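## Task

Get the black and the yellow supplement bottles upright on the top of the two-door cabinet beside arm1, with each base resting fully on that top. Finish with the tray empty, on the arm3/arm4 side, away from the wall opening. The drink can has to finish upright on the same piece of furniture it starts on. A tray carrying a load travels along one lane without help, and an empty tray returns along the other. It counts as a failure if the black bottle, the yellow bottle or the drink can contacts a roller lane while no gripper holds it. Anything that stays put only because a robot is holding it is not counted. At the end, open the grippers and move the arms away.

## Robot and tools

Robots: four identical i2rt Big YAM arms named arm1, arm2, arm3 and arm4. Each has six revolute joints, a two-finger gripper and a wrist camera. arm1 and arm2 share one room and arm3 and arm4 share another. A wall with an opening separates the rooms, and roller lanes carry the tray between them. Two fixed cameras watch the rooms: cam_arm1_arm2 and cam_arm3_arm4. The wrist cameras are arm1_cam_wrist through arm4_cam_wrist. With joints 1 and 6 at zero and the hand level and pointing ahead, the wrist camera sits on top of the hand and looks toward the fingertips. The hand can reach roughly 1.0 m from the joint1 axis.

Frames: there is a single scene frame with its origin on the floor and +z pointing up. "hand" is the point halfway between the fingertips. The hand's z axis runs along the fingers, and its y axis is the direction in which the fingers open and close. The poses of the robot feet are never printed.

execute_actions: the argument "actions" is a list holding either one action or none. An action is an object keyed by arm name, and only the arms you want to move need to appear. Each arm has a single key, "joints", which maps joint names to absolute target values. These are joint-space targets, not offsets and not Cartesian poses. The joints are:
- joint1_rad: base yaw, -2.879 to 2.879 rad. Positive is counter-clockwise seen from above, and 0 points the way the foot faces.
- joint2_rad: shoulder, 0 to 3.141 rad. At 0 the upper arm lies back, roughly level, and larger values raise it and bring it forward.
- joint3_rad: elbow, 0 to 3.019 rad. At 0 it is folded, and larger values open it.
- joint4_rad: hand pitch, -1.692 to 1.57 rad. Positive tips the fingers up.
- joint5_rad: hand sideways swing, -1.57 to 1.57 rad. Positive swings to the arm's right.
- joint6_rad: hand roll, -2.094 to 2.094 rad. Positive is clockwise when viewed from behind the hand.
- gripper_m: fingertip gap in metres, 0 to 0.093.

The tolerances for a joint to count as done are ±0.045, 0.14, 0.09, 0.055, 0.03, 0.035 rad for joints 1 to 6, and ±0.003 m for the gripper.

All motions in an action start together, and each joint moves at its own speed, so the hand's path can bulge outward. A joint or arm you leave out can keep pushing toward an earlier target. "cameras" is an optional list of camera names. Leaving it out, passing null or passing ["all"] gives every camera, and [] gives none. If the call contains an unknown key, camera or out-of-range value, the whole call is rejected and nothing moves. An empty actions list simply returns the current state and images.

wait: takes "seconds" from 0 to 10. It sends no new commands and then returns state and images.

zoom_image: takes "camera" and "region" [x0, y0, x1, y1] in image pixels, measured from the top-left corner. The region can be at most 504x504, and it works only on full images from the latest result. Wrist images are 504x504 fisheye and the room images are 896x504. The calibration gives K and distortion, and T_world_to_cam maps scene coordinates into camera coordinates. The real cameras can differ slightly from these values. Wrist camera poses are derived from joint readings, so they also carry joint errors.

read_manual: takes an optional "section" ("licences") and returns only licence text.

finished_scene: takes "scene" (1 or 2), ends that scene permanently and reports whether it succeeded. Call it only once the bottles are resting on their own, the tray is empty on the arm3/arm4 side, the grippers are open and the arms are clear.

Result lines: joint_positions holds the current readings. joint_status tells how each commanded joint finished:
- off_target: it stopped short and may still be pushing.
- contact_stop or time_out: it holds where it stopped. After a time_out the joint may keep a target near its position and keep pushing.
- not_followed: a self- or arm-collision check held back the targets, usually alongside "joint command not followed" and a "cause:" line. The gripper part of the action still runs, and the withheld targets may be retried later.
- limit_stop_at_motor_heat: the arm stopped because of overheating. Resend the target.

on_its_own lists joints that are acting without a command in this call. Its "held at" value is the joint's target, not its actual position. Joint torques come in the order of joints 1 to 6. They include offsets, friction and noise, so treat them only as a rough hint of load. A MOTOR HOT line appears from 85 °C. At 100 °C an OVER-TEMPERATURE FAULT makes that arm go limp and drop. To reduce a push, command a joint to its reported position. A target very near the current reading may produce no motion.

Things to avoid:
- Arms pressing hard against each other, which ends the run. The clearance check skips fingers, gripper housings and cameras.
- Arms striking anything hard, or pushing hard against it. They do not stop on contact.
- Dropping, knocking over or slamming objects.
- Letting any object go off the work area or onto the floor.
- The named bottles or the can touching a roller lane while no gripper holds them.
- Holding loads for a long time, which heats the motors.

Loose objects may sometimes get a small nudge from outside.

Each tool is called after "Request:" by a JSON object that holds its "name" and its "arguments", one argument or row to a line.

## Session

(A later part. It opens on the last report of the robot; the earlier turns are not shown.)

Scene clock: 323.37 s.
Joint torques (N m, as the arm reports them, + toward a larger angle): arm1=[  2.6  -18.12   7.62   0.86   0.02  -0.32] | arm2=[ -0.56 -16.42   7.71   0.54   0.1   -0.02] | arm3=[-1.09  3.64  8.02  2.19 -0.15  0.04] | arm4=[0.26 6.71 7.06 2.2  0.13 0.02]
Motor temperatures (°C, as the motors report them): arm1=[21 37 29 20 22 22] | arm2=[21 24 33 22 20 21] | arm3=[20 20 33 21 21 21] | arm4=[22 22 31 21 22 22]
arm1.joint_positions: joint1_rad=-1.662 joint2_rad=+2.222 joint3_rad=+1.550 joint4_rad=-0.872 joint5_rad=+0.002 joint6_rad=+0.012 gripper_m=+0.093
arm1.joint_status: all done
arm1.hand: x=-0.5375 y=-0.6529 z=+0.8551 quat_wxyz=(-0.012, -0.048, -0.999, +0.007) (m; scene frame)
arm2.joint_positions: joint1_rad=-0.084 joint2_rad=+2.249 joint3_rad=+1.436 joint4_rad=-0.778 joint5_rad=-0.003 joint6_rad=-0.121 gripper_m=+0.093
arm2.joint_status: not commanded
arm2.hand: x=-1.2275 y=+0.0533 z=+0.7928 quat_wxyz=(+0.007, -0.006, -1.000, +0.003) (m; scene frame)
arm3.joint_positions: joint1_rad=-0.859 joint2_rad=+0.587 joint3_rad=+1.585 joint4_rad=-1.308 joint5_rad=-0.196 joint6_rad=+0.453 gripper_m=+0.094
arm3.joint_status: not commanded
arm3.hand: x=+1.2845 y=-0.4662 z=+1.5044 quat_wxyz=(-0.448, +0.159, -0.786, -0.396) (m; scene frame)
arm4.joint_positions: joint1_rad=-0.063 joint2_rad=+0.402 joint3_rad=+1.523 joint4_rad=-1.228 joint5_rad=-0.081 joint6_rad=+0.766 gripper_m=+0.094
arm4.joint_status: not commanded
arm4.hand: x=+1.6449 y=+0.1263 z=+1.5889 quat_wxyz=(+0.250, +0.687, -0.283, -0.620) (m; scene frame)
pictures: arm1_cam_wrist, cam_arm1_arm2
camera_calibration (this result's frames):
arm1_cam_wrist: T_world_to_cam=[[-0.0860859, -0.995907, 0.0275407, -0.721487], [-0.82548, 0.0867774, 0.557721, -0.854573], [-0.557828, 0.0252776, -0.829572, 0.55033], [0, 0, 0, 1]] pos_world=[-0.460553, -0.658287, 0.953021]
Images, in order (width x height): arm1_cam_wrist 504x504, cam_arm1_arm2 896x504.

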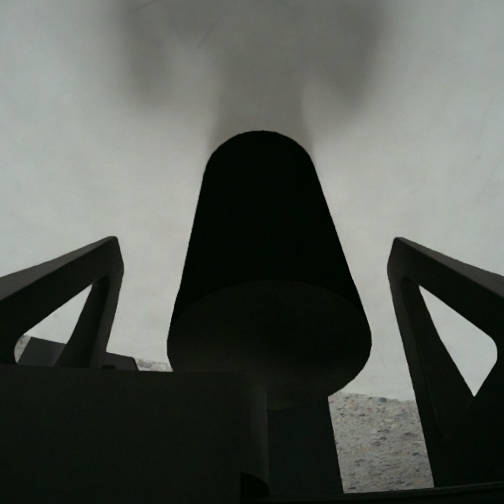

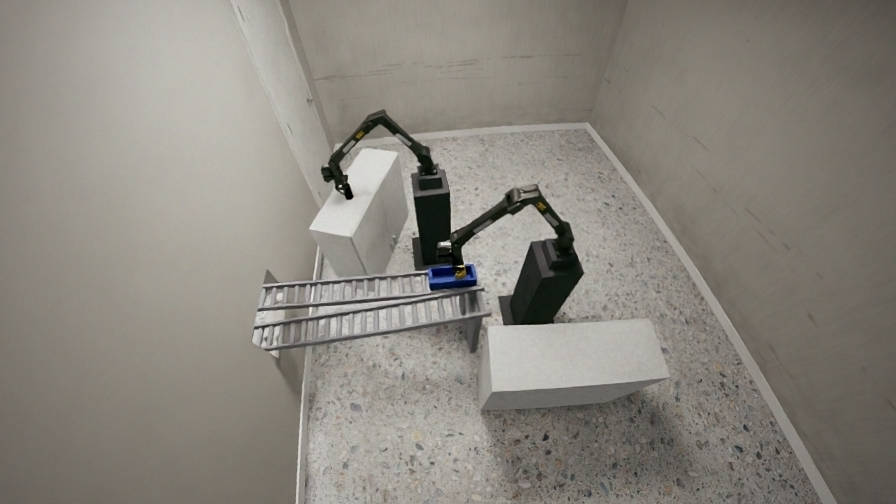

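Request:
{"name": "execute_actions", "arguments": {
  "actions": [
    {"arm1": {"joints": {"joint2_rad": 2.095, "joint3_rad": 1.575, "joint4_rad": -1.03}}, "arm2": {"joints": {"joint2_rad": 1.5, "joint3_rad": 0.9, "joint4_rad": -0.9}}}
  ],
  "cameras": ["arm1_cam_wrist"]
}}

Request:
{"name": "execute_actions", "arguments": {
  "actions": [
    {"arm1": {"joints": {"joint1_rad": 0.176, "joint6_rad": 0.185}}, "arm2": {"joints": {"joint2_rad": 0.9, "joint3_rad": 0.6, "joint4_rad": -0.9}}}
  ],
  "cameras": ["arm1_cam_wrist", "cam_arm1_arm2"]
}}

Scene clock: 361.80 s.
Joint torques (N m, as the arm reports them, + toward a larger angle): arm1=[  2.23 -16.84  10.62   0.19   0.02  -0.31] | arm2=[-0.47 -7.77  6.45  0.65  0.1  -0.02] | arm3=[-1.65  3.47  8.06  2.21 -0.19  0.1 ] | arm4=[-0.01  6.8   6.97  2.15  0.14  0.08]
Motor temperatures (°C, as the motors report them): arm1=[21 38 29 20 22 22] | arm2=[21 29 33 22 20 21] | arm3=[20 20 34 21 21 21] | arm4=[22 23 31 21 22 22]
arm1.joint_positions: joint1_rad=-1.662 joint2_rad=+2.077 joint3_rad=+1.550 joint4_rad=-1.022 joint5_rad=+0.002 joint6_rad=+0.012 gripper_m=+0.093
arm1.joint_status: all done
arm1.hand: x=-0.5478 y=-0.6511 z=+0.9392 quat_wxyz=(-0.009, -0.048, -0.999, +0.007) (m; scene frame)
arm2.joint_positions: joint1_rad=-0.084 joint2_rad=+1.502 joint3_rad=+0.902 joint4_rad=-0.896 joint5_rad=-0.003 joint6_rad=-0.121 gripper_m=+0.093
arm2.joint_status: all done
arm2.hand: x=-1.4000 y=+0.0781 z=+0.9841 quat_wxyz=(-0.040, -0.006, -0.999, +0.009) (m; scene frame)
arm3.joint_positions: joint1_rad=-0.859 joint2_rad=+0.587 joint3_rad=+1.585 joint4_rad=-1.308 joint5_rad=-0.196 joint6_rad=+0.453 gripper_m=+0.094
arm3.joint_status: not commanded
arm3.hand: x=+1.2845 y=-0.4662 z=+1.5044 quat_wxyz=(-0.448, +0.159, -0.786, -0.396) (m; scene frame)
arm4.joint_positions: joint1_rad=-0.063 joint2_rad=+0.402 joint3_rad=+1.523 joint4_rad=-1.228 joint5_rad=-0.081 joint6_rad=+0.766 gripper_m=+0.094
arm4.joint_status: not commanded
arm4.hand: x=+1.6449 y=+0.1263 z=+1.5889 quat_wxyz=(+0.250, +0.687, -0.283, -0.620) (m; scene frame)
pictures: arm1_cam_wrist
camera_calibration (this result's frames):
arm1_cam_wrist: T_world_to_cam=[[-0.0859937, -0.995915, 0.0275543, -0.722938], [-0.822495, 0.0865726, 0.562145, -0.912782], [-0.562233, 0.0256776, -0.82658, 0.60941], [0, 0, 0, 1]] pos_world=[-0.470296, -0.656611, 1.03676]
Images, in order (width x height): arm1_cam_wrist 504x504.

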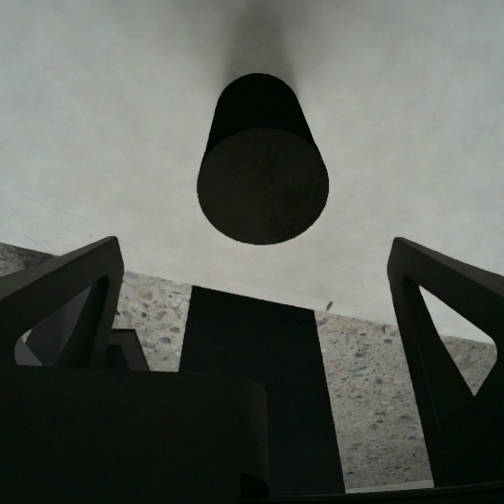

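Scene clock: 363.80 s.
Joint torques (N m, as the arm reports them, + toward a larger angle): arm1=[  0.64 -16.83   9.74   0.24   0.18  -0.05] | arm2=[-0.4  -0.7   8.03  1.34  0.1  -0.02] | arm3=[-1.58  3.13  7.91  2.2  -0.17  0.02] | arm4=[-0.17  6.45  6.95  2.18  0.14  0.05]
Motor temperatures (°C, as the motors report them): arm1=[21 38 29 20 22 22] | arm2=[21 28 33 22 20 21] | arm3=[20 20 34 21 21 21] | arm4=[22 23 31 21 22 22]
arm1.joint_positions: joint1_rad=+0.187 joint2_rad=+2.080 joint3_rad=+1.559 joint4_rad=-1.022 joint5_rad=-0.001 joint6_rad=+0.170 gripper_m=+0.093
arm1.joint_status: all done
arm1.hand: x=-1.2625 y=-0.0078 z=+0.9368 quat_wxyz=(-0.002, +0.716, -0.698, -0.010) (m; scene frame)
arm2.joint_positions: joint1_rad=-0.084 joint2_rad=+0.899 joint3_rad=+0.599 joint4_rad=-0.898 joint5_rad=-0.003 joint6_rad=-0.121 gripper_m=+0.093
arm2.joint_status: all done
arm2.hand: x=-1.5029 y=+0.0925 z=+1.0586 quat_wxyz=(-0.187, -0.005, -0.982, +0.027) (m; scene frame)
arm3.joint_positions: joint1_rad=-0.859 joint2_rad=+0.587 joint3_rad=+1.585 joint4_rad=-1.308 joint5_rad=-0.196 joint6_rad=+0.453 gripper_m=+0.094
arm3.joint_status: not commanded
arm3.hand: x=+1.2845 y=-0.4662 z=+1.5044 quat_wxyz=(-0.448, +0.159, -0.786, -0.396) (m; scene frame)
arm4.joint_positions: joint1_rad=-0.063 joint2_rad=+0.402 joint3_rad=+1.523 joint4_rad=-1.228 joint5_rad=-0.081 joint6_rad=+0.766 gripper_m=+0.094
arm4.joint_status: not commanded
arm4.hand: x=+1.6449 y=+0.1263 z=+1.5889 quat_wxyz=(+0.250, +0.687, -0.283, -0.620) (m; scene frame)
pictures: arm1_cam_wrist, cam_arm1_arm2
camera_calibration (this result's frames):
arm1_cam_wrist: T_world_to_cam=[[0.999404, 0.0342162, 0.00462426, 1.25622], [0.0256502, -0.825419, 0.563938, -0.493003], [0.0231128, -0.563483, -0.825804, 0.922677], [0, 0, 0, 1]] pos_world=[-1.26416, 0.0699961, 1.03416]
Images, in order (width x height): arm1_cam_wrist 504x504, cam_arm1_arm2 896x504.

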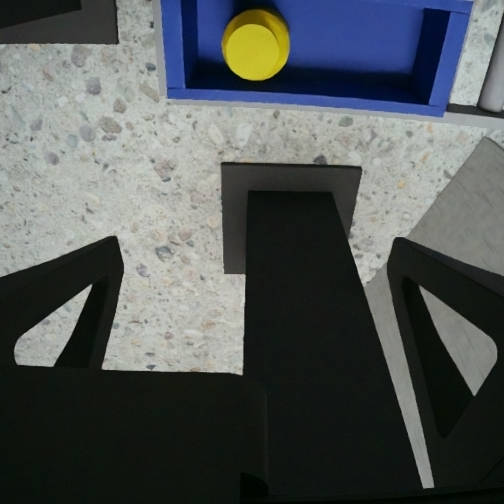

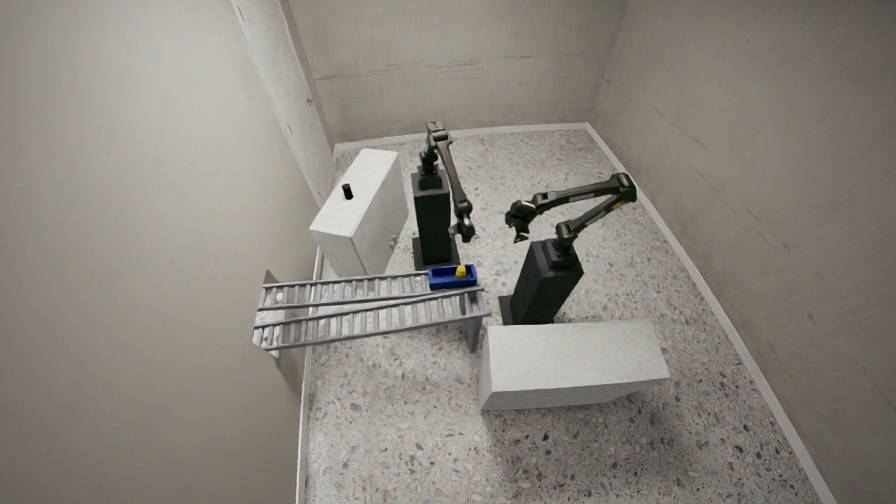

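Request:
{"name": "execute_actions", "arguments": {
  "actions": [
    {"arm1": {"joints": {"joint1_rad": 0.161, "joint2_rad": 2.52, "joint3_rad": 1.757, "joint4_rad": -0.768}}}
  ],
  "cameras": ["arm1_cam_wrist", "cam_arm1_arm2"]
}}

Scene clock: 370.90 s.
Joint torques (N m, as the arm reports them, + toward a larger angle): arm1=[  0.96 -20.86   8.67   0.73   0.17  -0.07] | arm2=[-0.4  -0.78  8.03  1.35  0.1  -0.02] | arm3=[-1.82  3.47  7.8   2.19 -0.15  0.05] | arm4=[-0.17  6.58  6.99  2.2   0.09  0.06]
Motor temperatures (°C, as the motors report them): arm1=[21 38 30 20 22 22] | arm2=[21 26 33 22 20 21] | arm3=[20 20 34 21 21 21] | arm4=[22 23 31 21 22 22]
arm1.joint_positions: joint1_rad=+0.170 joint2_rad=+2.526 joint3_rad=+1.735 joint4_rad=-0.775 joint5_rad=-0.001 joint6_rad=+0.170 gripper_m=+0.093
arm1.joint_status: all done
arm1.hand: x=-1.2602 y=+0.0278 z=+0.7209 quat_wxyz=(+0.004, +0.710, -0.704, -0.001) (m; scene frame)
arm2.joint_positions: joint1_rad=-0.084 joint2_rad=+0.899 joint3_rad=+0.599 joint4_rad=-0.898 joint5_rad=-0.003 joint6_rad=-0.121 gripper_m=+0.093
arm2.joint_status: not commanded
arm2.hand: x=-1.5029 y=+0.0925 z=+1.0586 quat_wxyz=(-0.187, -0.005, -0.982, +0.027) (m; scene frame)
arm3.joint_positions: joint1_rad=-0.859 joint2_rad=+0.587 joint3_rad=+1.585 joint4_rad=-1.308 joint5_rad=-0.196 joint6_rad=+0.453 gripper_m=+0.094
arm3.joint_status: not commanded
arm3.hand: x=+1.2845 y=-0.4662 z=+1.5044 quat_wxyz=(-0.448, +0.159, -0.786, -0.396) (m; scene frame)
arm4.joint_positions: joint1_rad=-0.063 joint2_rad=+0.402 joint3_rad=+1.523 joint4_rad=-1.228 joint5_rad=-0.081 joint6_rad=+0.766 gripper_m=+0.094
arm4.joint_status: not commanded
arm4.hand: x=+1.6449 y=+0.1263 z=+1.5889 quat_wxyz=(+0.250, +0.687, -0.283, -0.620) (m; scene frame)
pictures: arm1_cam_wrist, cam_arm1_arm2
camera_calibration (this result's frames):
arm1_cam_wrist: T_world_to_cam=[[0.999809, 0.0177086, 0.00825433, 1.25203], [0.00960599, -0.81343, 0.581583, -0.375188], [0.0170134, -0.581393, -0.813445, 0.748365], [0, 0, 0, 1]] pos_world=[-1.26092, 0.107732, 0.816622]
Images, in order (width x height): arm1_cam_wrist 504x504, cam_arm1_arm2 896x504.

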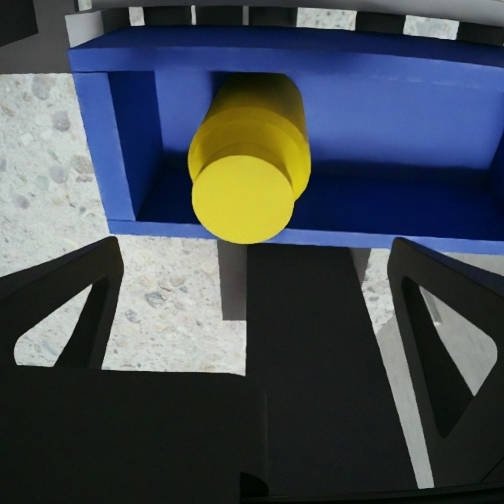

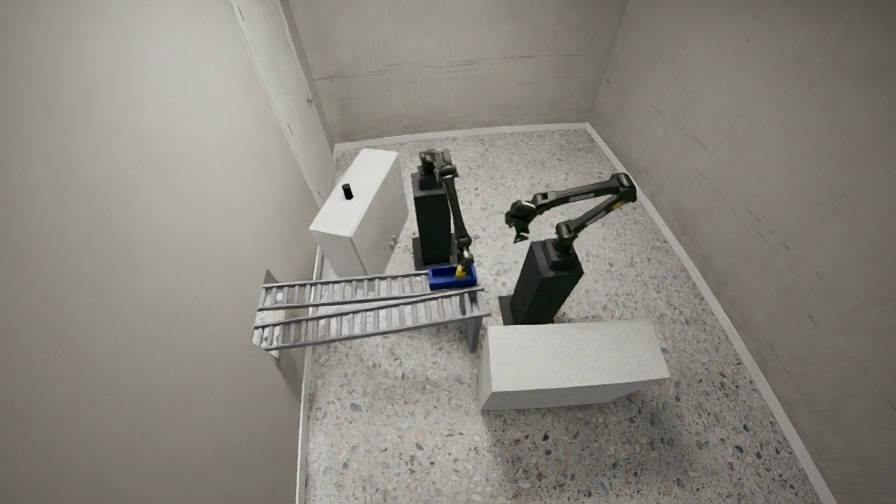

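Request:
{"name": "execute_actions", "arguments": {
  "actions": [
    {"arm1": {"joints": {"joint2_rad": 2.70, "joint3_rad": 1.843, "joint4_rad": -0.676}}}
  ],
  "cameras": ["arm1_cam_wrist"]
}}

Scene clock: 381.90 s.
Joint torques (N m, as the arm reports them, + toward a larger angle): arm1=[  0.69 -21.59   7.     0.66   0.16  -0.04] | arm2=[-0.44 -0.76  8.03  1.35  0.1  -0.02] | arm3=[-1.6   3.37  8.06  2.19 -0.12  0.02] | arm4=[0.06 6.52 7.07 2.22 0.13 0.06]
Motor temperatures (°C, as the motors report them): arm1=[21 39 30 20 22 22] | arm2=[21 25 33 22 20 21] | arm3=[20 20 34 21 21 21] | arm4=[22 23 31 21 22 22]
arm1.joint_positions: joint1_rad=+0.170 joint2_rad=+2.711 joint3_rad=+1.833 joint4_rad=-0.678 joint5_rad=-0.001 joint6_rad=+0.170 gripper_m=+0.093
arm1.joint_status: all done
arm1.hand: x=-1.2608 y=+0.0282 z=+0.6313 quat_wxyz=(+0.002, +0.710, -0.704, -0.004) (m; scene frame)
arm2.joint_positions: joint1_rad=-0.084 joint2_rad=+0.899 joint3_rad=+0.599 joint4_rad=-0.898 joint5_rad=-0.003 joint6_rad=-0.121 gripper_m=+0.093
arm2.joint_status: not commanded
arm2.hand: x=-1.5029 y=+0.0925 z=+1.0586 quat_wxyz=(-0.187, -0.005, -0.982, +0.027) (m; scene frame)
arm3.joint_positions: joint1_rad=-0.859 joint2_rad=+0.587 joint3_rad=+1.585 joint4_rad=-1.308 joint5_rad=-0.196 joint6_rad=+0.453 gripper_m=+0.094
arm3.joint_status: not commanded
arm3.hand: x=+1.2845 y=-0.4662 z=+1.5044 quat_wxyz=(-0.448, +0.159, -0.786, -0.396) (m; scene frame)
arm4.joint_positions: joint1_rad=-0.063 joint2_rad=+0.402 joint3_rad=+1.523 joint4_rad=-1.228 joint5_rad=-0.081 joint6_rad=+0.766 gripper_m=+0.094
arm4.joint_status: not commanded
arm4.hand: x=+1.6449 y=+0.1263 z=+1.5889 quat_wxyz=(+0.250, +0.687, -0.283, -0.620) (m; scene frame)
pictures: arm1_cam_wrist
camera_calibration (this result's frames):
arm1_cam_wrist: T_world_to_cam=[[0.999822, 0.0175907, 0.00685248, 1.25429], [0.0104616, -0.818422, 0.574522, -0.317043], [0.0157145, -0.574348, -0.818461, 0.677062], [0, 0, 0, 1]] pos_world=[-1.26139, 0.107329, 0.727701]
Images, in order (width x height): arm1_cam_wrist 504x504.

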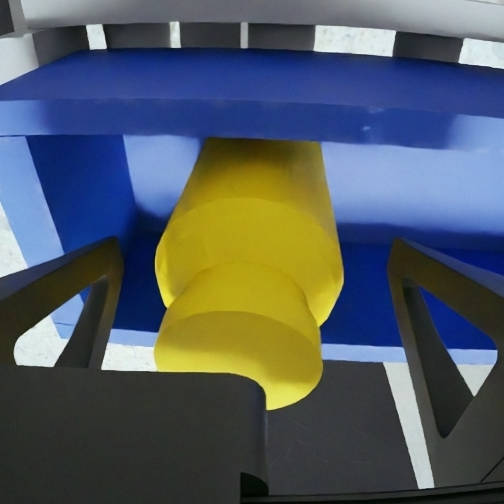

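Request:
{"name": "execute_actions", "arguments": {
  "actions": [
    {"arm1": {"joints": {"joint2_rad": 2.724}}}
  ],
  "cameras": ["arm1_cam_wrist"]
}}

Scene clock: 402.13 s.
Joint torques (N m, as the arm reports them, + toward a larger angle): arm1=[  1.5  -20.09   7.09   0.61   0.15  -0.09] | arm2=[-0.4  -0.78  8.03  1.35  0.1  -0.02] | arm3=[-0.45  3.3   8.06  2.13 -0.13  0.06] | arm4=[-0.02  6.44  6.99  2.26  0.11  0.05]
Motor temperatures (°C, as the motors report them): arm1=[21 41 29 20 22 22] | arm2=[21 24 33 22 20 21] | arm3=[20 20 34 21 21 21] | arm4=[22 23 31 21 22 22]
arm1.joint_positions: joint1_rad=+0.170 joint2_rad=+2.711 joint3_rad=+1.833 joint4_rad=-0.678 joint5_rad=-0.001 joint6_rad=+0.170 gripper_m=+0.093
arm1.joint_status: all done
arm1.hand: x=-1.2608 y=+0.0282 z=+0.6313 quat_wxyz=(+0.002, +0.710, -0.704, -0.004) (m; scene frame)
arm2.joint_positions: joint1_rad=-0.084 joint2_rad=+0.899 joint3_rad=+0.599 joint4_rad=-0.898 joint5_rad=-0.003 joint6_rad=-0.121 gripper_m=+0.093
arm2.joint_status: not commanded
arm2.hand: x=-1.5029 y=+0.0925 z=+1.0586 quat_wxyz=(-0.187, -0.005, -0.982, +0.027) (m; scene frame)
arm3.joint_positions: joint1_rad=-0.859 joint2_rad=+0.587 joint3_rad=+1.585 joint4_rad=-1.308 joint5_rad=-0.196 joint6_rad=+0.453 gripper_m=+0.094
arm3.joint_status: not commanded
arm3.hand: x=+1.2845 y=-0.4662 z=+1.5044 quat_wxyz=(-0.448, +0.159, -0.786, -0.396) (m; scene frame)
arm4.joint_positions: joint1_rad=-0.063 joint2_rad=+0.402 joint3_rad=+1.523 joint4_rad=-1.228 joint5_rad=-0.081 joint6_rad=+0.766 gripper_m=+0.094
arm4.joint_status: not commanded
arm4.hand: x=+1.6449 y=+0.1263 z=+1.5889 quat_wxyz=(+0.250, +0.687, -0.283, -0.620) (m; scene frame)
pictures: arm1_cam_wrist
camera_calibration (this result's frames):
arm1_cam_wrist: T_world_to_cam=[[0.999822, 0.0175907, 0.00685248, 1.25429], [0.0104616, -0.818422, 0.574522, -0.317043], [0.0157145, -0.574348, -0.818461, 0.677062], [0, 0, 0, 1]] pos_world=[-1.26139, 0.107329, 0.727701]
Images, in order (width x height): arm1_cam_wrist 504x504.

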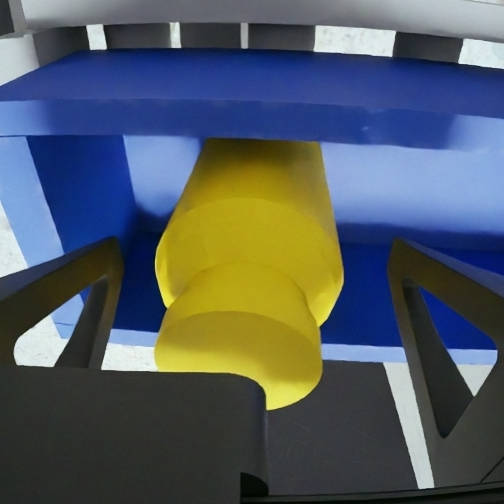

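Request:
{"name": "execute_actions", "arguments": {
  "actions": [
    {"arm1": {"joints": {"joint2_rad": 2.74}}}
  ],
  "cameras": ["arm1_cam_wrist"]
}}

Scene clock: 405.30 s.
Joint torques (N m, as the arm reports them, + toward a larger angle): arm1=[  1.04 -19.08   7.05   0.54   0.14  -0.07] | arm2=[-0.4  -0.77  8.03  1.34  0.1  -0.02] | arm3=[-0.74  3.09  8.16  2.12 -0.16 -0.02] | arm4=[-0.07  6.26  7.03  2.05  0.13  0.04]
Motor temperatures (°C, as the motors report them): arm1=[21 41 29 20 22 22] | arm2=[21 24 34 22 20 21] | arm3=[20 20 34 21 21 21] | arm4=[22 23 32 21 22 22]
arm1.joint_positions: joint1_rad=+0.170 joint2_rad=+2.716 joint3_rad=+1.833 joint4_rad=-0.678 joint5_rad=-0.001 joint6_rad=+0.170 gripper_m=+0.093
arm1.joint_status: all done
arm1.hand: x=-1.2604 y=+0.0260 z=+0.6283 quat_wxyz=(+0.003, +0.710, -0.704, -0.002) (m; scene frame)
arm2.joint_positions: joint1_rad=-0.084 joint2_rad=+0.899 joint3_rad=+0.599 joint4_rad=-0.898 joint5_rad=-0.003 joint6_rad=-0.121 gripper_m=+0.093
arm2.joint_status: not commanded
arm2.hand: x=-1.5029 y=+0.0925 z=+1.0586 quat_wxyz=(-0.187, -0.005, -0.982, +0.027) (m; scene frame)
arm3.joint_positions: joint1_rad=-0.859 joint2_rad=+0.587 joint3_rad=+1.585 joint4_rad=-1.308 joint5_rad=-0.196 joint6_rad=+0.453 gripper_m=+0.094
arm3.joint_status: not commanded
arm3.hand: x=+1.2845 y=-0.4662 z=+1.5044 quat_wxyz=(-0.448, +0.159, -0.786, -0.396) (m; scene frame)
arm4.joint_positions: joint1_rad=-0.063 joint2_rad=+0.402 joint3_rad=+1.523 joint4_rad=-1.228 joint5_rad=-0.081 joint6_rad=+0.766 gripper_m=+0.094
arm4.joint_status: not commanded
arm4.hand: x=+1.6449 y=+0.1263 z=+1.5889 quat_wxyz=(+0.250, +0.687, -0.283, -0.620) (m; scene frame)
pictures: arm1_cam_wrist
camera_calibration (this result's frames):
arm1_cam_wrist: T_world_to_cam=[[0.999815, 0.0176559, 0.00764496, 1.25346], [0.00997938, -0.815608, 0.578518, -0.320292], [0.0164495, -0.578335, -0.815634, 0.67255], [0, 0, 0, 1]] pos_world=[-1.2611, 0.105595, 0.724267]
Images, in order (width x height): arm1_cam_wrist 504x504.

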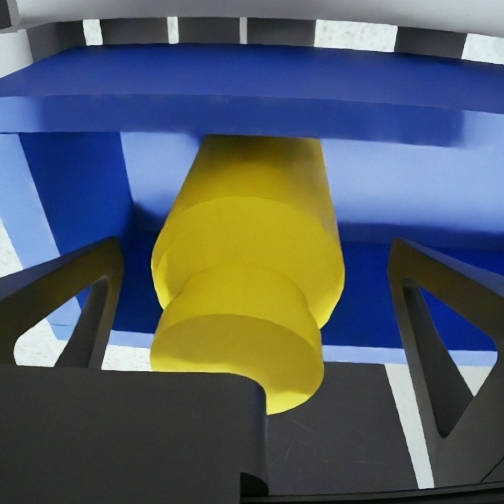

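Request:
{"name": "execute_actions", "arguments": {
  "actions": [
    {"arm1": {"joints": {"joint2_rad": 2.756}}}
  ],
  "cameras": ["arm1_cam_wrist"]
}}

Scene clock: 408.73 s.
Joint torques (N m, as the arm reports them, + toward a larger angle): arm1=[  1.04 -18.98   6.82   0.49   0.16  -0.03] | arm2=[-0.41 -0.76  8.03  1.35  0.1  -0.02] | arm3=[-1.49  2.79  8.12  1.98 -0.15  0.02] | arm4=[-0.23  6.1   6.97  2.16  0.1   0.05]
Motor temperatures (°C, as the motors report them): arm1=[21 41 29 20 22 22] | arm2=[21 24 34 22 20 21] | arm3=[20 20 34 21 21 21] | arm4=[22 23 32 21 22 22]
arm1.joint_positions: joint1_rad=+0.170 joint2_rad=+2.737 joint3_rad=+1.833 joint4_rad=-0.678 joint5_rad=-0.001 joint6_rad=+0.170 gripper_m=+0.093
arm1.joint_status: all done
arm1.hand: x=-1.2588 y=+0.0165 z=+0.6155 quat_wxyz=(+0.009, +0.710, -0.704, +0.006) (m; scene frame)
arm2.joint_positions: joint1_rad=-0.084 joint2_rad=+0.899 joint3_rad=+0.599 joint4_rad=-0.898 joint5_rad=-0.003 joint6_rad=-0.121 gripper_m=+0.093
arm2.joint_status: not commanded
arm2.hand: x=-1.5029 y=+0.0925 z=+1.0586 quat_wxyz=(-0.187, -0.005, -0.982, +0.027) (m; scene frame)
arm3.joint_positions: joint1_rad=-0.859 joint2_rad=+0.587 joint3_rad=+1.585 joint4_rad=-1.308 joint5_rad=-0.196 joint6_rad=+0.453 gripper_m=+0.094
arm3.joint_status: not commanded
arm3.hand: x=+1.2845 y=-0.4662 z=+1.5044 quat_wxyz=(-0.448, +0.159, -0.786, -0.396) (m; scene frame)
arm4.joint_positions: joint1_rad=-0.063 joint2_rad=+0.402 joint3_rad=+1.523 joint4_rad=-1.228 joint5_rad=-0.081 joint6_rad=+0.766 gripper_m=+0.094
arm4.joint_status: not commanded
arm4.hand: x=+1.6449 y=+0.1263 z=+1.5889 quat_wxyz=(+0.250, +0.687, -0.283, -0.620) (m; scene frame)
pictures: arm1_cam_wrist
camera_calibration (this result's frames):
arm1_cam_wrist: T_world_to_cam=[[0.999778, 0.0179742, 0.0109938, 1.24999], [0.00789957, -0.803488, 0.595268, -0.333788], [0.0195329, -0.595049, -0.803452, 0.653283], [0, 0, 0, 1]] pos_world=[-1.25983, 0.0980733, 0.709833]
Images, in order (width x height): arm1_cam_wrist 504x504.

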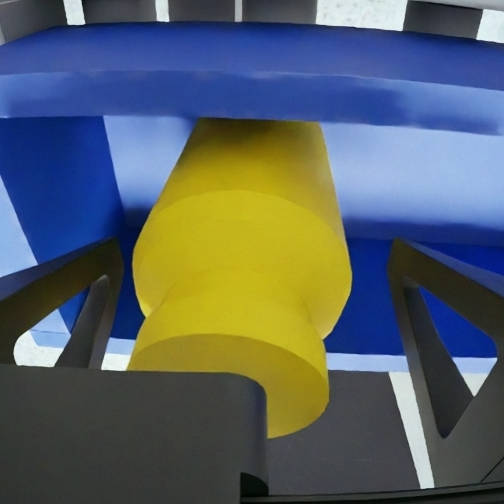

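Request:
{"name": "execute_actions", "arguments": {
  "actions": [
    {"arm1": {"joints": {"joint4_rad": -0.632}}}
  ],
  "cameras": ["arm1_cam_wrist"]
}}

Scene clock: 415.80 s.
Joint torques (N m, as the arm reports them, + toward a larger angle): arm1=[  0.9  -19.62   6.95   0.82   0.16  -0.03] | arm2=[-0.42 -0.75  8.03  1.35  0.1  -0.02] | arm3=[-1.42  3.39  8.14  2.45 -0.14  0.03] | arm4=[-0.12  6.58  6.88  2.17  0.09  0.05]
Motor temperatures (°C, as the motors report them): arm1=[21 41 29 20 22 22] | arm2=[21 23 34 22 20 21] | arm3=[20 20 34 21 21 21] | arm4=[22 23 32 21 22 22]
arm1.joint_positions: joint1_rad=+0.170 joint2_rad=+2.737 joint3_rad=+1.833 joint4_rad=-0.642 joint5_rad=-0.001 joint6_rad=+0.170 gripper_m=+0.093
arm1.joint_status: all done
arm1.hand: x=-1.2604 y=+0.0254 z=+0.6155 quat_wxyz=(-0.001, +0.710, -0.704, -0.009) (m; scene frame)
arm2.joint_positions: joint1_rad=-0.084 joint2_rad=+0.899 joint3_rad=+0.599 joint4_rad=-0.898 joint5_rad=-0.003 joint6_rad=-0.121 gripper_m=+0.093
arm2.joint_status: not commanded
arm2.hand: x=-1.5029 y=+0.0925 z=+1.0586 quat_wxyz=(-0.187, -0.005, -0.982, +0.027) (m; scene frame)
arm3.joint_positions: joint1_rad=-0.859 joint2_rad=+0.587 joint3_rad=+1.585 joint4_rad=-1.308 joint5_rad=-0.196 joint6_rad=+0.453 gripper_m=+0.094
arm3.joint_status: not commanded
arm3.hand: x=+1.2845 y=-0.4662 z=+1.5044 quat_wxyz=(-0.448, +0.159, -0.786, -0.396) (m; scene frame)
arm4.joint_positions: joint1_rad=-0.063 joint2_rad=+0.402 joint3_rad=+1.523 joint4_rad=-1.228 joint5_rad=-0.081 joint6_rad=+0.766 gripper_m=+0.094
arm4.joint_status: not commanded
arm4.hand: x=+1.6449 y=+0.1263 z=+1.5889 quat_wxyz=(+0.250, +0.687, -0.283, -0.620) (m; scene frame)
pictures: arm1_cam_wrist
camera_calibration (this result's frames):
arm1_cam_wrist: T_world_to_cam=[[0.999834, 0.0174636, 0.00514456, 1.25511], [0.011488, -0.824417, 0.565866, -0.303486], [0.0141233, -0.565713, -0.824481, 0.663942], [0, 0, 0, 1]] pos_world=[-1.26079, 0.103483, 0.712683]
Images, in order (width x height): arm1_cam_wrist 504x504.

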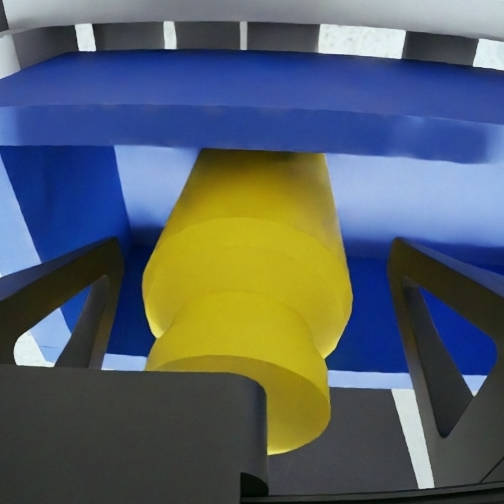

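Good position. Closing the gripper on the yellow bottle's body.

Request:
{"name": "execute_actions", "arguments": {
  "actions": [
    {"arm1": {"joints": {"gripper_m": 0.04}}}
  ],
  "cameras": ["arm1_cam_wrist"]
}}

Scene clock: 418.30 s.
Joint torques (N m, as the arm reports them, + toward a larger angle): arm1=[  0.58 -19.42   7.04   0.8    0.2   -0.06] | arm2=[-0.41 -0.77  8.03  1.36  0.1  -0.02] | arm3=[-1.66  3.28  8.15  1.98 -0.07  0.07] | arm4=[0.09 6.92 7.04 2.3  0.14 0.03]
Motor temperatures (°C, as the motors report them): arm1=[21 41 29 20 22 22] | arm2=[21 23 34 22 20 21] | arm3=[20 20 34 21 21 21] | arm4=[22 23 32 21 22 22]
arm1.joint_positions: joint1_rad=+0.170 joint2_rad=+2.737 joint3_rad=+1.833 joint4_rad=-0.640 joint5_rad=-0.001 joint6_rad=+0.171 gripper_m=+0.065
arm1.joint_status: gripper_m off_target (ended at +0.065, target +0.040)
arm1.hand: x=-1.2604 y=+0.0257 z=+0.6155 quat_wxyz=(-0.002, +0.710, -0.705, -0.009) (m; scene frame)
arm2.joint_positions: joint1_rad=-0.084 joint2_rad=+0.899 joint3_rad=+0.599 joint4_rad=-0.898 joint5_rad=-0.003 joint6_rad=-0.121 gripper_m=+0.093
arm2.joint_status: not commanded
arm2.hand: x=-1.5029 y=+0.0925 z=+1.0586 quat_wxyz=(-0.187, -0.005, -0.982, +0.027) (m; scene frame)
arm3.joint_positions: joint1_rad=-0.859 joint2_rad=+0.587 joint3_rad=+1.585 joint4_rad=-1.308 joint5_rad=-0.196 joint6_rad=+0.453 gripper_m=+0.094
arm3.joint_status: not commanded
arm3.hand: x=+1.2845 y=-0.4662 z=+1.5044 quat_wxyz=(-0.448, +0.159, -0.786, -0.396) (m; scene frame)
arm4.joint_positions: joint1_rad=-0.063 joint2_rad=+0.402 joint3_rad=+1.523 joint4_rad=-1.228 joint5_rad=-0.081 joint6_rad=+0.766 gripper_m=+0.094
arm4.joint_status: not commanded
arm4.hand: x=+1.6449 y=+0.1263 z=+1.5889 quat_wxyz=(+0.250, +0.687, -0.283, -0.620) (m; scene frame)
pictures: arm1_cam_wrist
camera_calibration (this result's frames):
arm1_cam_wrist: T_world_to_cam=[[0.999847, 0.0166816, 0.00532618, 1.25501], [0.0107569, -0.825096, 0.564889, -0.303553], [0.0138179, -0.564746, -0.825149, 0.66411], [0, 0, 0, 1]] pos_world=[-1.26073, 0.103657, 0.71278]
Images, in order (width x height): arm1_cam_wrist 504x504.

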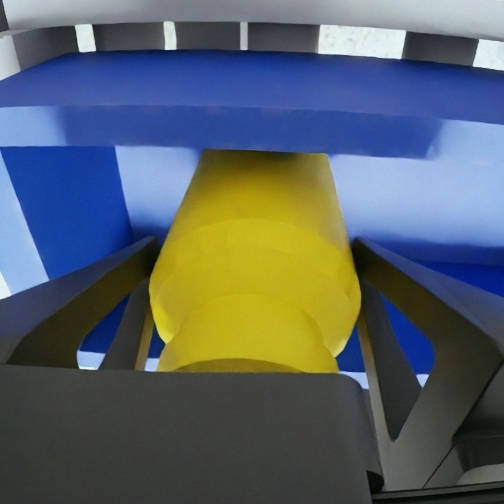

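Request:
{"name": "execute_actions", "arguments": {
  "actions": [
    {"arm1": {"joints": {"joint2_rad": 2.56, "joint3_rad": 1.75, "joint4_rad": -0.69}}}
  ],
  "cameras": ["arm1_cam_wrist"]
}}

Scene clock: 421.73 s.
Joint torques (N m, as the arm reports them, + toward a larger angle): arm1=[  1.34 -21.03   7.57   0.52   0.12  -0.07] | arm2=[-0.44 -0.76  8.03  1.35  0.1  -0.02] | arm3=[-1.43  2.68  7.84  2.22 -0.18  0.09] | arm4=[-0.01  7.12  6.99  2.2   0.13  0.05]
Motor temperatures (°C, as the motors report them): arm1=[21 41 29 20 22 22] | arm2=[21 23 34 22 20 21] | arm3=[20 20 34 21 21 21] | arm4=[22 23 32 22 22 22]
arm1.joint_positions: joint1_rad=+0.170 joint2_rad=+2.560 joint3_rad=+1.740 joint4_rad=-0.687 joint5_rad=+0.000 joint6_rad=+0.171 gripper_m=+0.065
arm1.joint_status: all done
arm1.hand: x=-1.2621 y=+0.0393 z=+0.7015 quat_wxyz=(-0.013, +0.709, -0.704, -0.024) (m; scene frame)
arm2.joint_positions: joint1_rad=-0.084 joint2_rad=+0.899 joint3_rad=+0.599 joint4_rad=-0.898 joint5_rad=-0.003 joint6_rad=-0.121 gripper_m=+0.093
arm2.joint_status: not commanded
arm2.hand: x=-1.5029 y=+0.0925 z=+1.0586 quat_wxyz=(-0.187, -0.005, -0.982, +0.027) (m; scene frame)
arm3.joint_positions: joint1_rad=-0.859 joint2_rad=+0.587 joint3_rad=+1.585 joint4_rad=-1.308 joint5_rad=-0.196 joint6_rad=+0.453 gripper_m=+0.094
arm3.joint_status: not commanded
arm3.hand: x=+1.2845 y=-0.4662 z=+1.5044 quat_wxyz=(-0.448, +0.159, -0.786, -0.396) (m; scene frame)
arm4.joint_positions: joint1_rad=-0.063 joint2_rad=+0.402 joint3_rad=+1.523 joint4_rad=-1.228 joint5_rad=-0.081 joint6_rad=+0.766 gripper_m=+0.094
arm4.joint_status: not commanded
arm4.hand: x=+1.6449 y=+0.1263 z=+1.5889 quat_wxyz=(+0.250, +0.687, -0.283, -0.620) (m; scene frame)
pictures: arm1_cam_wrist
camera_calibration (this result's frames):
arm1_cam_wrist: T_world_to_cam=[[0.999873, 0.0159218, 0.000233864, 1.25969], [0.0133474, -0.84603, 0.532968, -0.314398], [0.00868366, -0.532897, -0.846135, 0.749781], [0, 0, 0, 1]] pos_world=[-1.26184, 0.11351, 0.801686]
Images, in order (width x height): arm1_cam_wrist 504x504.

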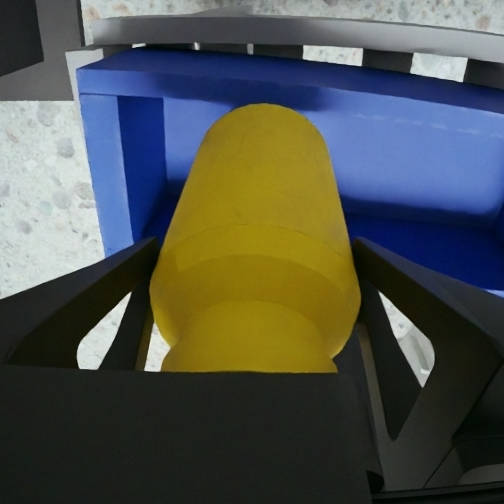

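Request:
{"name": "execute_actions", "arguments": {
  "actions": [
    {"arm1": {"joints": {"joint1_rad": -1.46, "joint2_rad": 2.232, "joint3_rad": 1.825, "joint4_rad": -1.197, "joint6_rad": -0.012}}, "arm2": {"joints": {"joint1_rad": -0.105, "joint2_rad": 2.362, "joint3_rad": 1.543, "joint4_rad": -0.713, "joint6_rad": -0.145, "gripper_m": 0.06}}}
  ],
  "cameras": ["arm1_cam_wrist", "arm2_cam_wrist", "cam_arm1_arm2"]
}}

Scene clock: 460.23 s.
Joint torques (N m, as the arm reports them, + toward a larger angle): arm1=[  2.5  -21.79   9.54   0.13   0.07  -0.34] | arm2=[ -1.65 -17.15   7.29   0.56   0.1   -0.02] | arm3=[-1.64  3.49  7.91  2.15 -0.12  0.08] | arm4=[0.24 6.64 7.08 2.15 0.11 0.08]
Motor temperatures (°C, as the motors report them): arm1=[21 43 29 20 22 22] | arm2=[21 24 34 22 20 21] | arm3=[20 20 35 21 21 21] | arm4=[22 23 32 22 22 22]
arm1.joint_positions: joint1_rad=-1.470 joint2_rad=+2.248 joint3_rad=+1.815 joint4_rad=-1.188 joint5_rad=+0.002 joint6_rad=+0.003 gripper_m=+0.065
arm1.joint_status: all done
arm1.hand: x=-0.5034 y=-0.5310 z=+0.9240 quat_wxyz=(+0.027, +0.053, -0.998, +0.007) (m; scene frame)
arm2.joint_positions: joint1_rad=-0.099 joint2_rad=+2.377 joint3_rad=+1.515 joint4_rad=-0.710 joint5_rad=-0.003 joint6_rad=-0.135 gripper_m=+0.060
arm2.joint_status: all done
arm2.hand: x=-1.2087 y=+0.0415 z=+0.7408 quat_wxyz=(-0.002, -0.006, -1.000, +0.004) (m; scene frame)
arm3.joint_positions: joint1_rad=-0.859 joint2_rad=+0.587 joint3_rad=+1.585 joint4_rad=-1.308 joint5_rad=-0.196 joint6_rad=+0.453 gripper_m=+0.094
arm3.joint_status: not commanded
arm3.hand: x=+1.2845 y=-0.4662 z=+1.5044 quat_wxyz=(-0.448, +0.159, -0.786, -0.396) (m; scene frame)
arm4.joint_positions: joint1_rad=-0.063 joint2_rad=+0.402 joint3_rad=+1.523 joint4_rad=-1.228 joint5_rad=-0.081 joint6_rad=+0.766 gripper_m=+0.094
arm4.joint_status: not commanded
arm4.hand: x=+1.6449 y=+0.1263 z=+1.5889 quat_wxyz=(+0.250, +0.687, -0.283, -0.620) (m; scene frame)
pictures: arm1_cam_wrist, arm2_cam_wrist, cam_arm1_arm2
camera_calibration (this result's frames):
arm1_cam_wrist: T_world_to_cam=[[0.115868, -0.992925, 0.0259712, -0.494366], [-0.77958, -0.0747071, 0.621831, -0.997258], [-0.615492, -0.0922969, -0.78272, 0.488716], [0, 0, 0, 1]] pos_world=[-0.419361, -0.520264, 1.01549]
arm2_cam_wrist: T_world_to_cam=[[-0.013118, -0.999897, 0.00574926, 0.0192239], [-0.809148, 0.0139931, 0.587438, -1.40951], [-0.587458, 0.00305398, -0.809249, 0.0132786], [0, 0, 0, 1]] pos_world=[-1.13245, 0.0389048, 0.838635]
Images, in order (width x height): arm1_cam_wrist 504x504, arm2_cam_wrist 504x504, cam_arm1_arm2 896x504.

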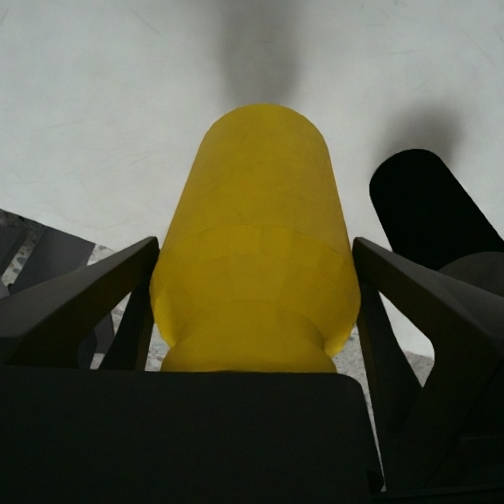

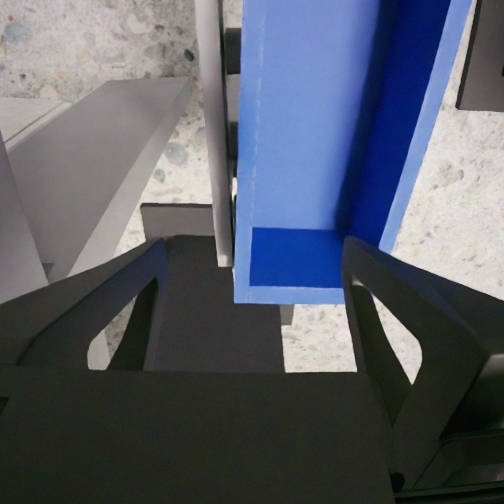

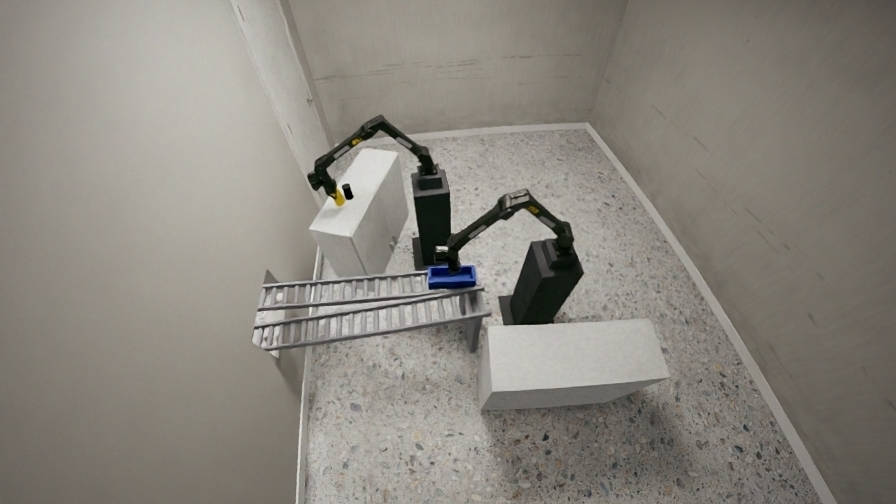

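Request:
{"name": "zoom_image", "arguments": {
  "camera": "cam_arm1_arm2",
  "region": [295, 150, 395, 240]
}}

Region (295, 150, 395, 240) of cam_arm1_arm2's 896x504 image, scaled by 5.040, with more detail than that image has; it fills the top 454 rows of this view, and the rest is white.

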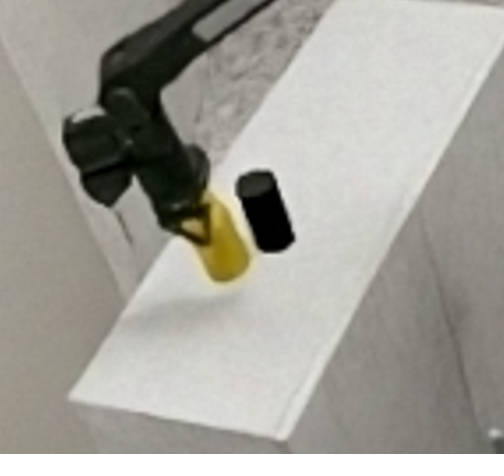

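Request:
{"name": "zoom_image", "arguments": {
  "camera": "arm1_cam_wrist",
  "region": [120, 80, 400, 360]
}}

Region (120, 80, 400, 360) of arm1_cam_wrist's 504x504 image, scaled by 1.800, with more detail than that image has.

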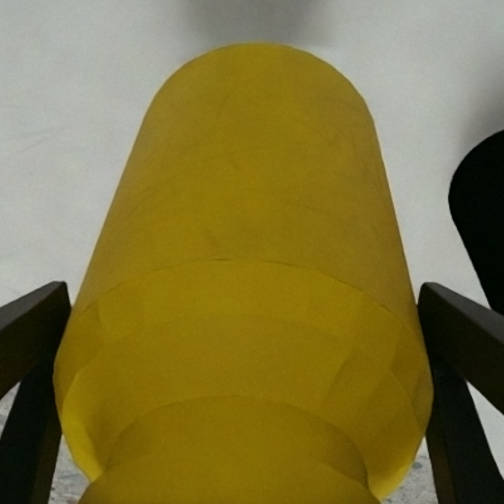

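Request:
{"name": "execute_actions", "arguments": {
  "actions": [
    {"arm1": {"joints": {"joint2_rad": 2.342, "joint3_rad": 1.85, "joint4_rad": -1.136}}, "arm2": {"joints": {"joint2_rad": 2.632, "joint3_rad": 1.662, "joint4_rad": -0.566}}}
  ],
  "cameras": ["arm1_cam_wrist", "arm2_cam_wrist", "cam_arm1_arm2"]
}}

Scene clock: 504.93 s.
Joint torques (N m, as the arm reports them, + toward a larger angle): arm1=[  1.91 -22.24  10.99   0.53   0.04  -0.31] | arm2=[ -1.69 -18.06   5.5    0.77   0.1   -0.02] | arm3=[-0.99  3.31  8.    2.42 -0.08  0.  ] | arm4=[-0.14  6.92  6.99  2.23  0.11  0.04]
Motor temperatures (°C, as the motors report them): arm1=[21 45 32 20 22 22] | arm2=[21 32 34 22 20 21] | arm3=[20 20 35 21 21 21] | arm4=[22 23 32 22 22 22]
arm1.joint_positions: joint1_rad=-1.469 joint2_rad=+2.360 joint3_rad=+1.816 joint4_rad=-1.141 joint5_rad=+0.002 joint6_rad=+0.003 gripper_m=+0.065
arm1.joint_status: all done
arm1.hand: x=-0.5130 y=-0.5321 z=+0.8537 quat_wxyz=(+0.060, +0.053, -0.997, +0.009) (m; scene frame)
arm2.joint_positions: joint1_rad=-0.099 joint2_rad=+2.647 joint3_rad=+1.646 joint4_rad=-0.568 joint5_rad=-0.003 joint6_rad=-0.135 gripper_m=+0.060
arm2.joint_status: all done
arm2.hand: x=-1.2043 y=+0.0396 z=+0.6161 quat_wxyz=(-0.004, -0.006, -1.000, +0.004) (m; scene frame)
arm3.joint_positions: joint1_rad=-0.859 joint2_rad=+0.587 joint3_rad=+1.585 joint4_rad=-1.308 joint5_rad=-0.196 joint6_rad=+0.453 gripper_m=+0.094
arm3.joint_status: not commanded
arm3.hand: x=+1.2845 y=-0.4662 z=+1.5044 quat_wxyz=(-0.448, +0.159, -0.786, -0.396) (m; scene frame)
arm4.joint_positions: joint1_rad=-0.063 joint2_rad=+0.402 joint3_rad=+1.523 joint4_rad=-1.228 joint5_rad=-0.081 joint6_rad=+0.766 gripper_m=+0.094
arm4.joint_status: not commanded
arm4.hand: x=+1.6449 y=+0.1263 z=+1.5889 quat_wxyz=(+0.250, +0.687, -0.283, -0.620) (m; scene frame)
pictures: arm1_cam_wrist, arm2_cam_wrist, cam_arm1_arm2
camera_calibration (this result's frames):
arm1_cam_wrist: T_world_to_cam=[[0.118006, -0.992698, 0.0250224, -0.490547], [-0.738067, -0.0708232, 0.671, -0.979781], [-0.664328, -0.0976499, -0.741035, 0.364191], [0, 0, 0, 1]] pos_world=[-0.423314, -0.520793, 0.939586]
arm2_cam_wrist: T_world_to_cam=[[-0.0131052, -0.999895, 0.0062595, 0.0178814], [-0.81136, 0.0142924, 0.584372, -1.3335], [-0.5844, 0.00257959, -0.811462, -0.080008], [0, 0, 0, 1]] pos_world=[-1.12847, 0.0371448, 0.714225]
Images, in order (width x height): arm1_cam_wrist 504x504, arm2_cam_wrist 504x504, cam_arm1_arm2 896x504.

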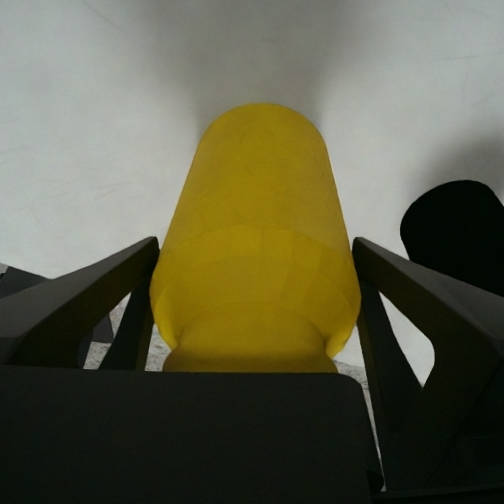

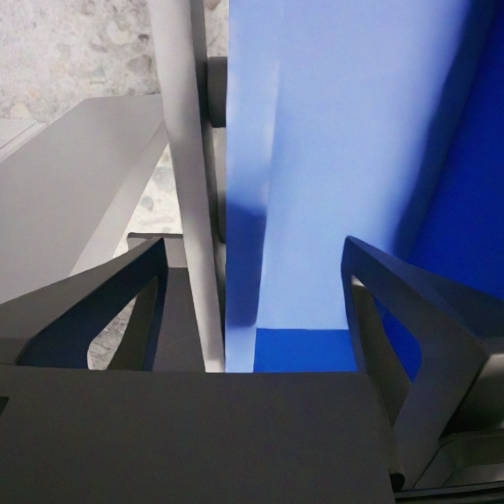

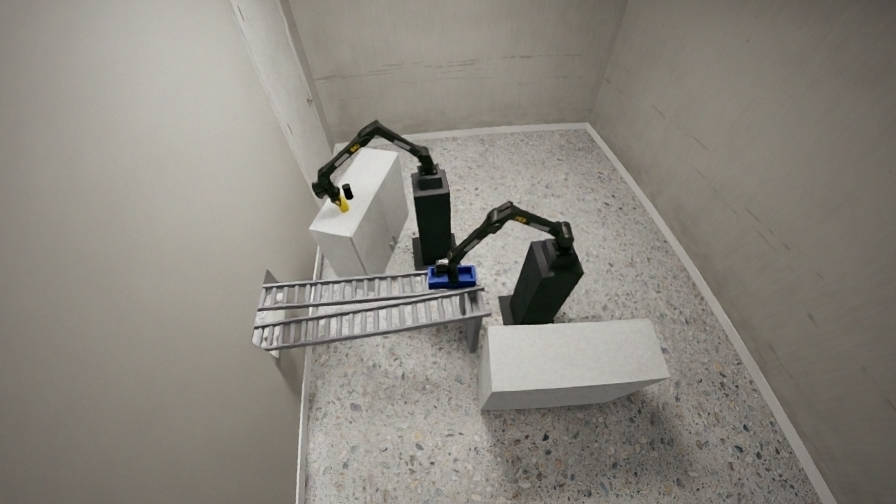

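Request:
{"name": "execute_actions", "arguments": {
  "actions": [
    {"arm1": {"joints": {"gripper_m": 0.093, "joint3_rad": 1.825}}, "arm2": {"joints": {"gripper_m": 0.03}}}
  ],
  "cameras": ["arm1_cam_wrist", "arm2_cam_wrist", "cam_arm1_arm2"]
}}

Scene clock: 526.63 s.
Joint torques (N m, as the arm reports them, + toward a larger angle): arm1=[  2.01 -21.86   8.74   0.47   0.08  -0.38] | arm2=[ -1.67 -17.81   5.5    0.76   0.1   -0.02] | arm3=[-1.59  2.72  7.85  2.22 -0.11  0.04] | arm4=[-0.25  6.66  6.93  2.2   0.12  0.04]
Motor temperatures (°C, as the motors report them): arm1=[21 46 34 20 22 22] | arm2=[21 34 32 22 20 21] | arm3=[20 20 36 21 21 21] | arm4=[22 23 33 22 22 22]
arm1.joint_positions: joint1_rad=-1.469 joint2_rad=+2.359 joint3_rad=+1.816 joint4_rad=-1.141 joint5_rad=+0.002 joint6_rad=+0.002 gripper_m=+0.093
arm1.joint_status: all done
arm1.hand: x=-0.5127 y=-0.5321 z=+0.8544 quat_wxyz=(+0.059, +0.053, -0.997, +0.009) (m; scene frame)
arm2.joint_positions: joint1_rad=-0.099 joint2_rad=+2.647 joint3_rad=+1.646 joint4_rad=-0.568 joint5_rad=-0.003 joint6_rad=-0.136 gripper_m=+0.030
arm2.joint_status: all done
arm2.hand: x=-1.2043 y=+0.0396 z=+0.6161 quat_wxyz=(-0.004, -0.006, -1.000, +0.004) (m; scene frame)
arm3.joint_positions: joint1_rad=-0.859 joint2_rad=+0.587 joint3_rad=+1.585 joint4_rad=-1.308 joint5_rad=-0.196 joint6_rad=+0.453 gripper_m=+0.094
arm3.joint_status: not commanded
arm3.hand: x=+1.2845 y=-0.4662 z=+1.5044 quat_wxyz=(-0.448, +0.159, -0.786, -0.396) (m; scene frame)
arm4.joint_positions: joint1_rad=-0.063 joint2_rad=+0.402 joint3_rad=+1.523 joint4_rad=-1.228 joint5_rad=-0.081 joint6_rad=+0.766 gripper_m=+0.094
arm4.joint_status: not commanded
arm4.hand: x=+1.6449 y=+0.1263 z=+1.5889 quat_wxyz=(+0.250, +0.687, -0.283, -0.620) (m; scene frame)
pictures: arm1_cam_wrist, arm2_cam_wrist, cam_arm1_arm2
camera_calibration (this result's frames):
arm1_cam_wrist: T_world_to_cam=[[0.118364, -0.992656, 0.0249874, -0.490325], [-0.738796, -0.0712245, 0.670155, -0.979925], [-0.663453, -0.0977827, -0.741801, 0.365919], [0, 0, 0, 1]] pos_world=[-0.423159, -0.520738, 0.940392]
arm2_cam_wrist: T_world_to_cam=[[-0.0127237, -0.999899, 0.00626238, 0.0183392], [-0.811363, 0.0139845, 0.584375, -1.33349], [-0.584404, 0.00235436, -0.81146, -0.0800042], [0, 0, 0, 1]] pos_world=[-1.12847, 0.037174, 0.714225]
Images, in order (width x height): arm1_cam_wrist 504x504, arm2_cam_wrist 504x504, cam_arm1_arm2 896x504.

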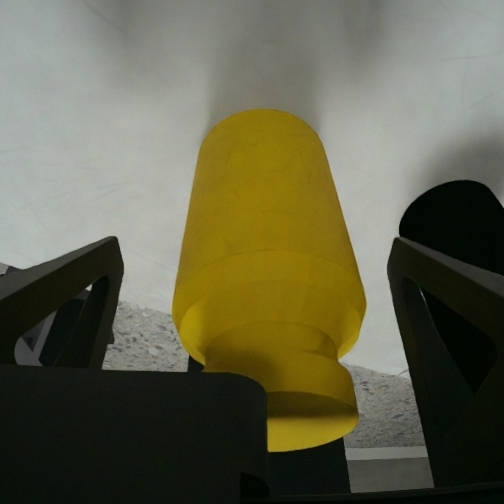

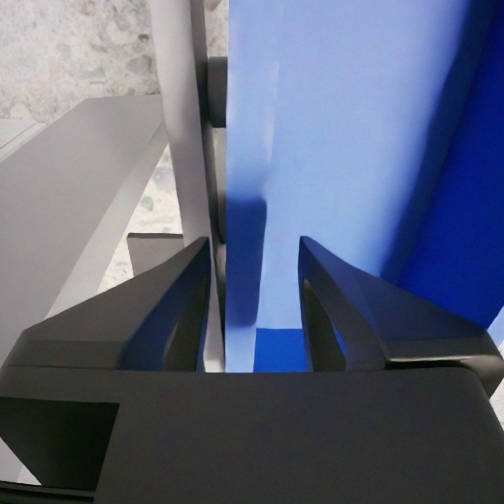

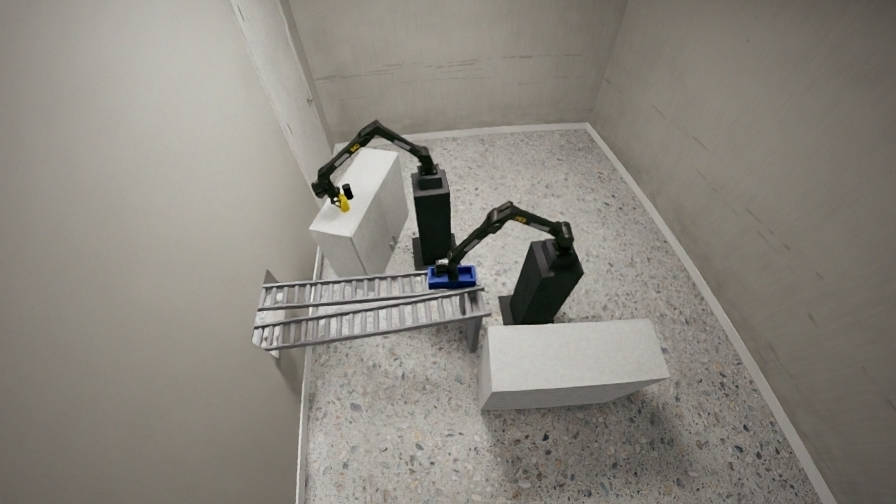

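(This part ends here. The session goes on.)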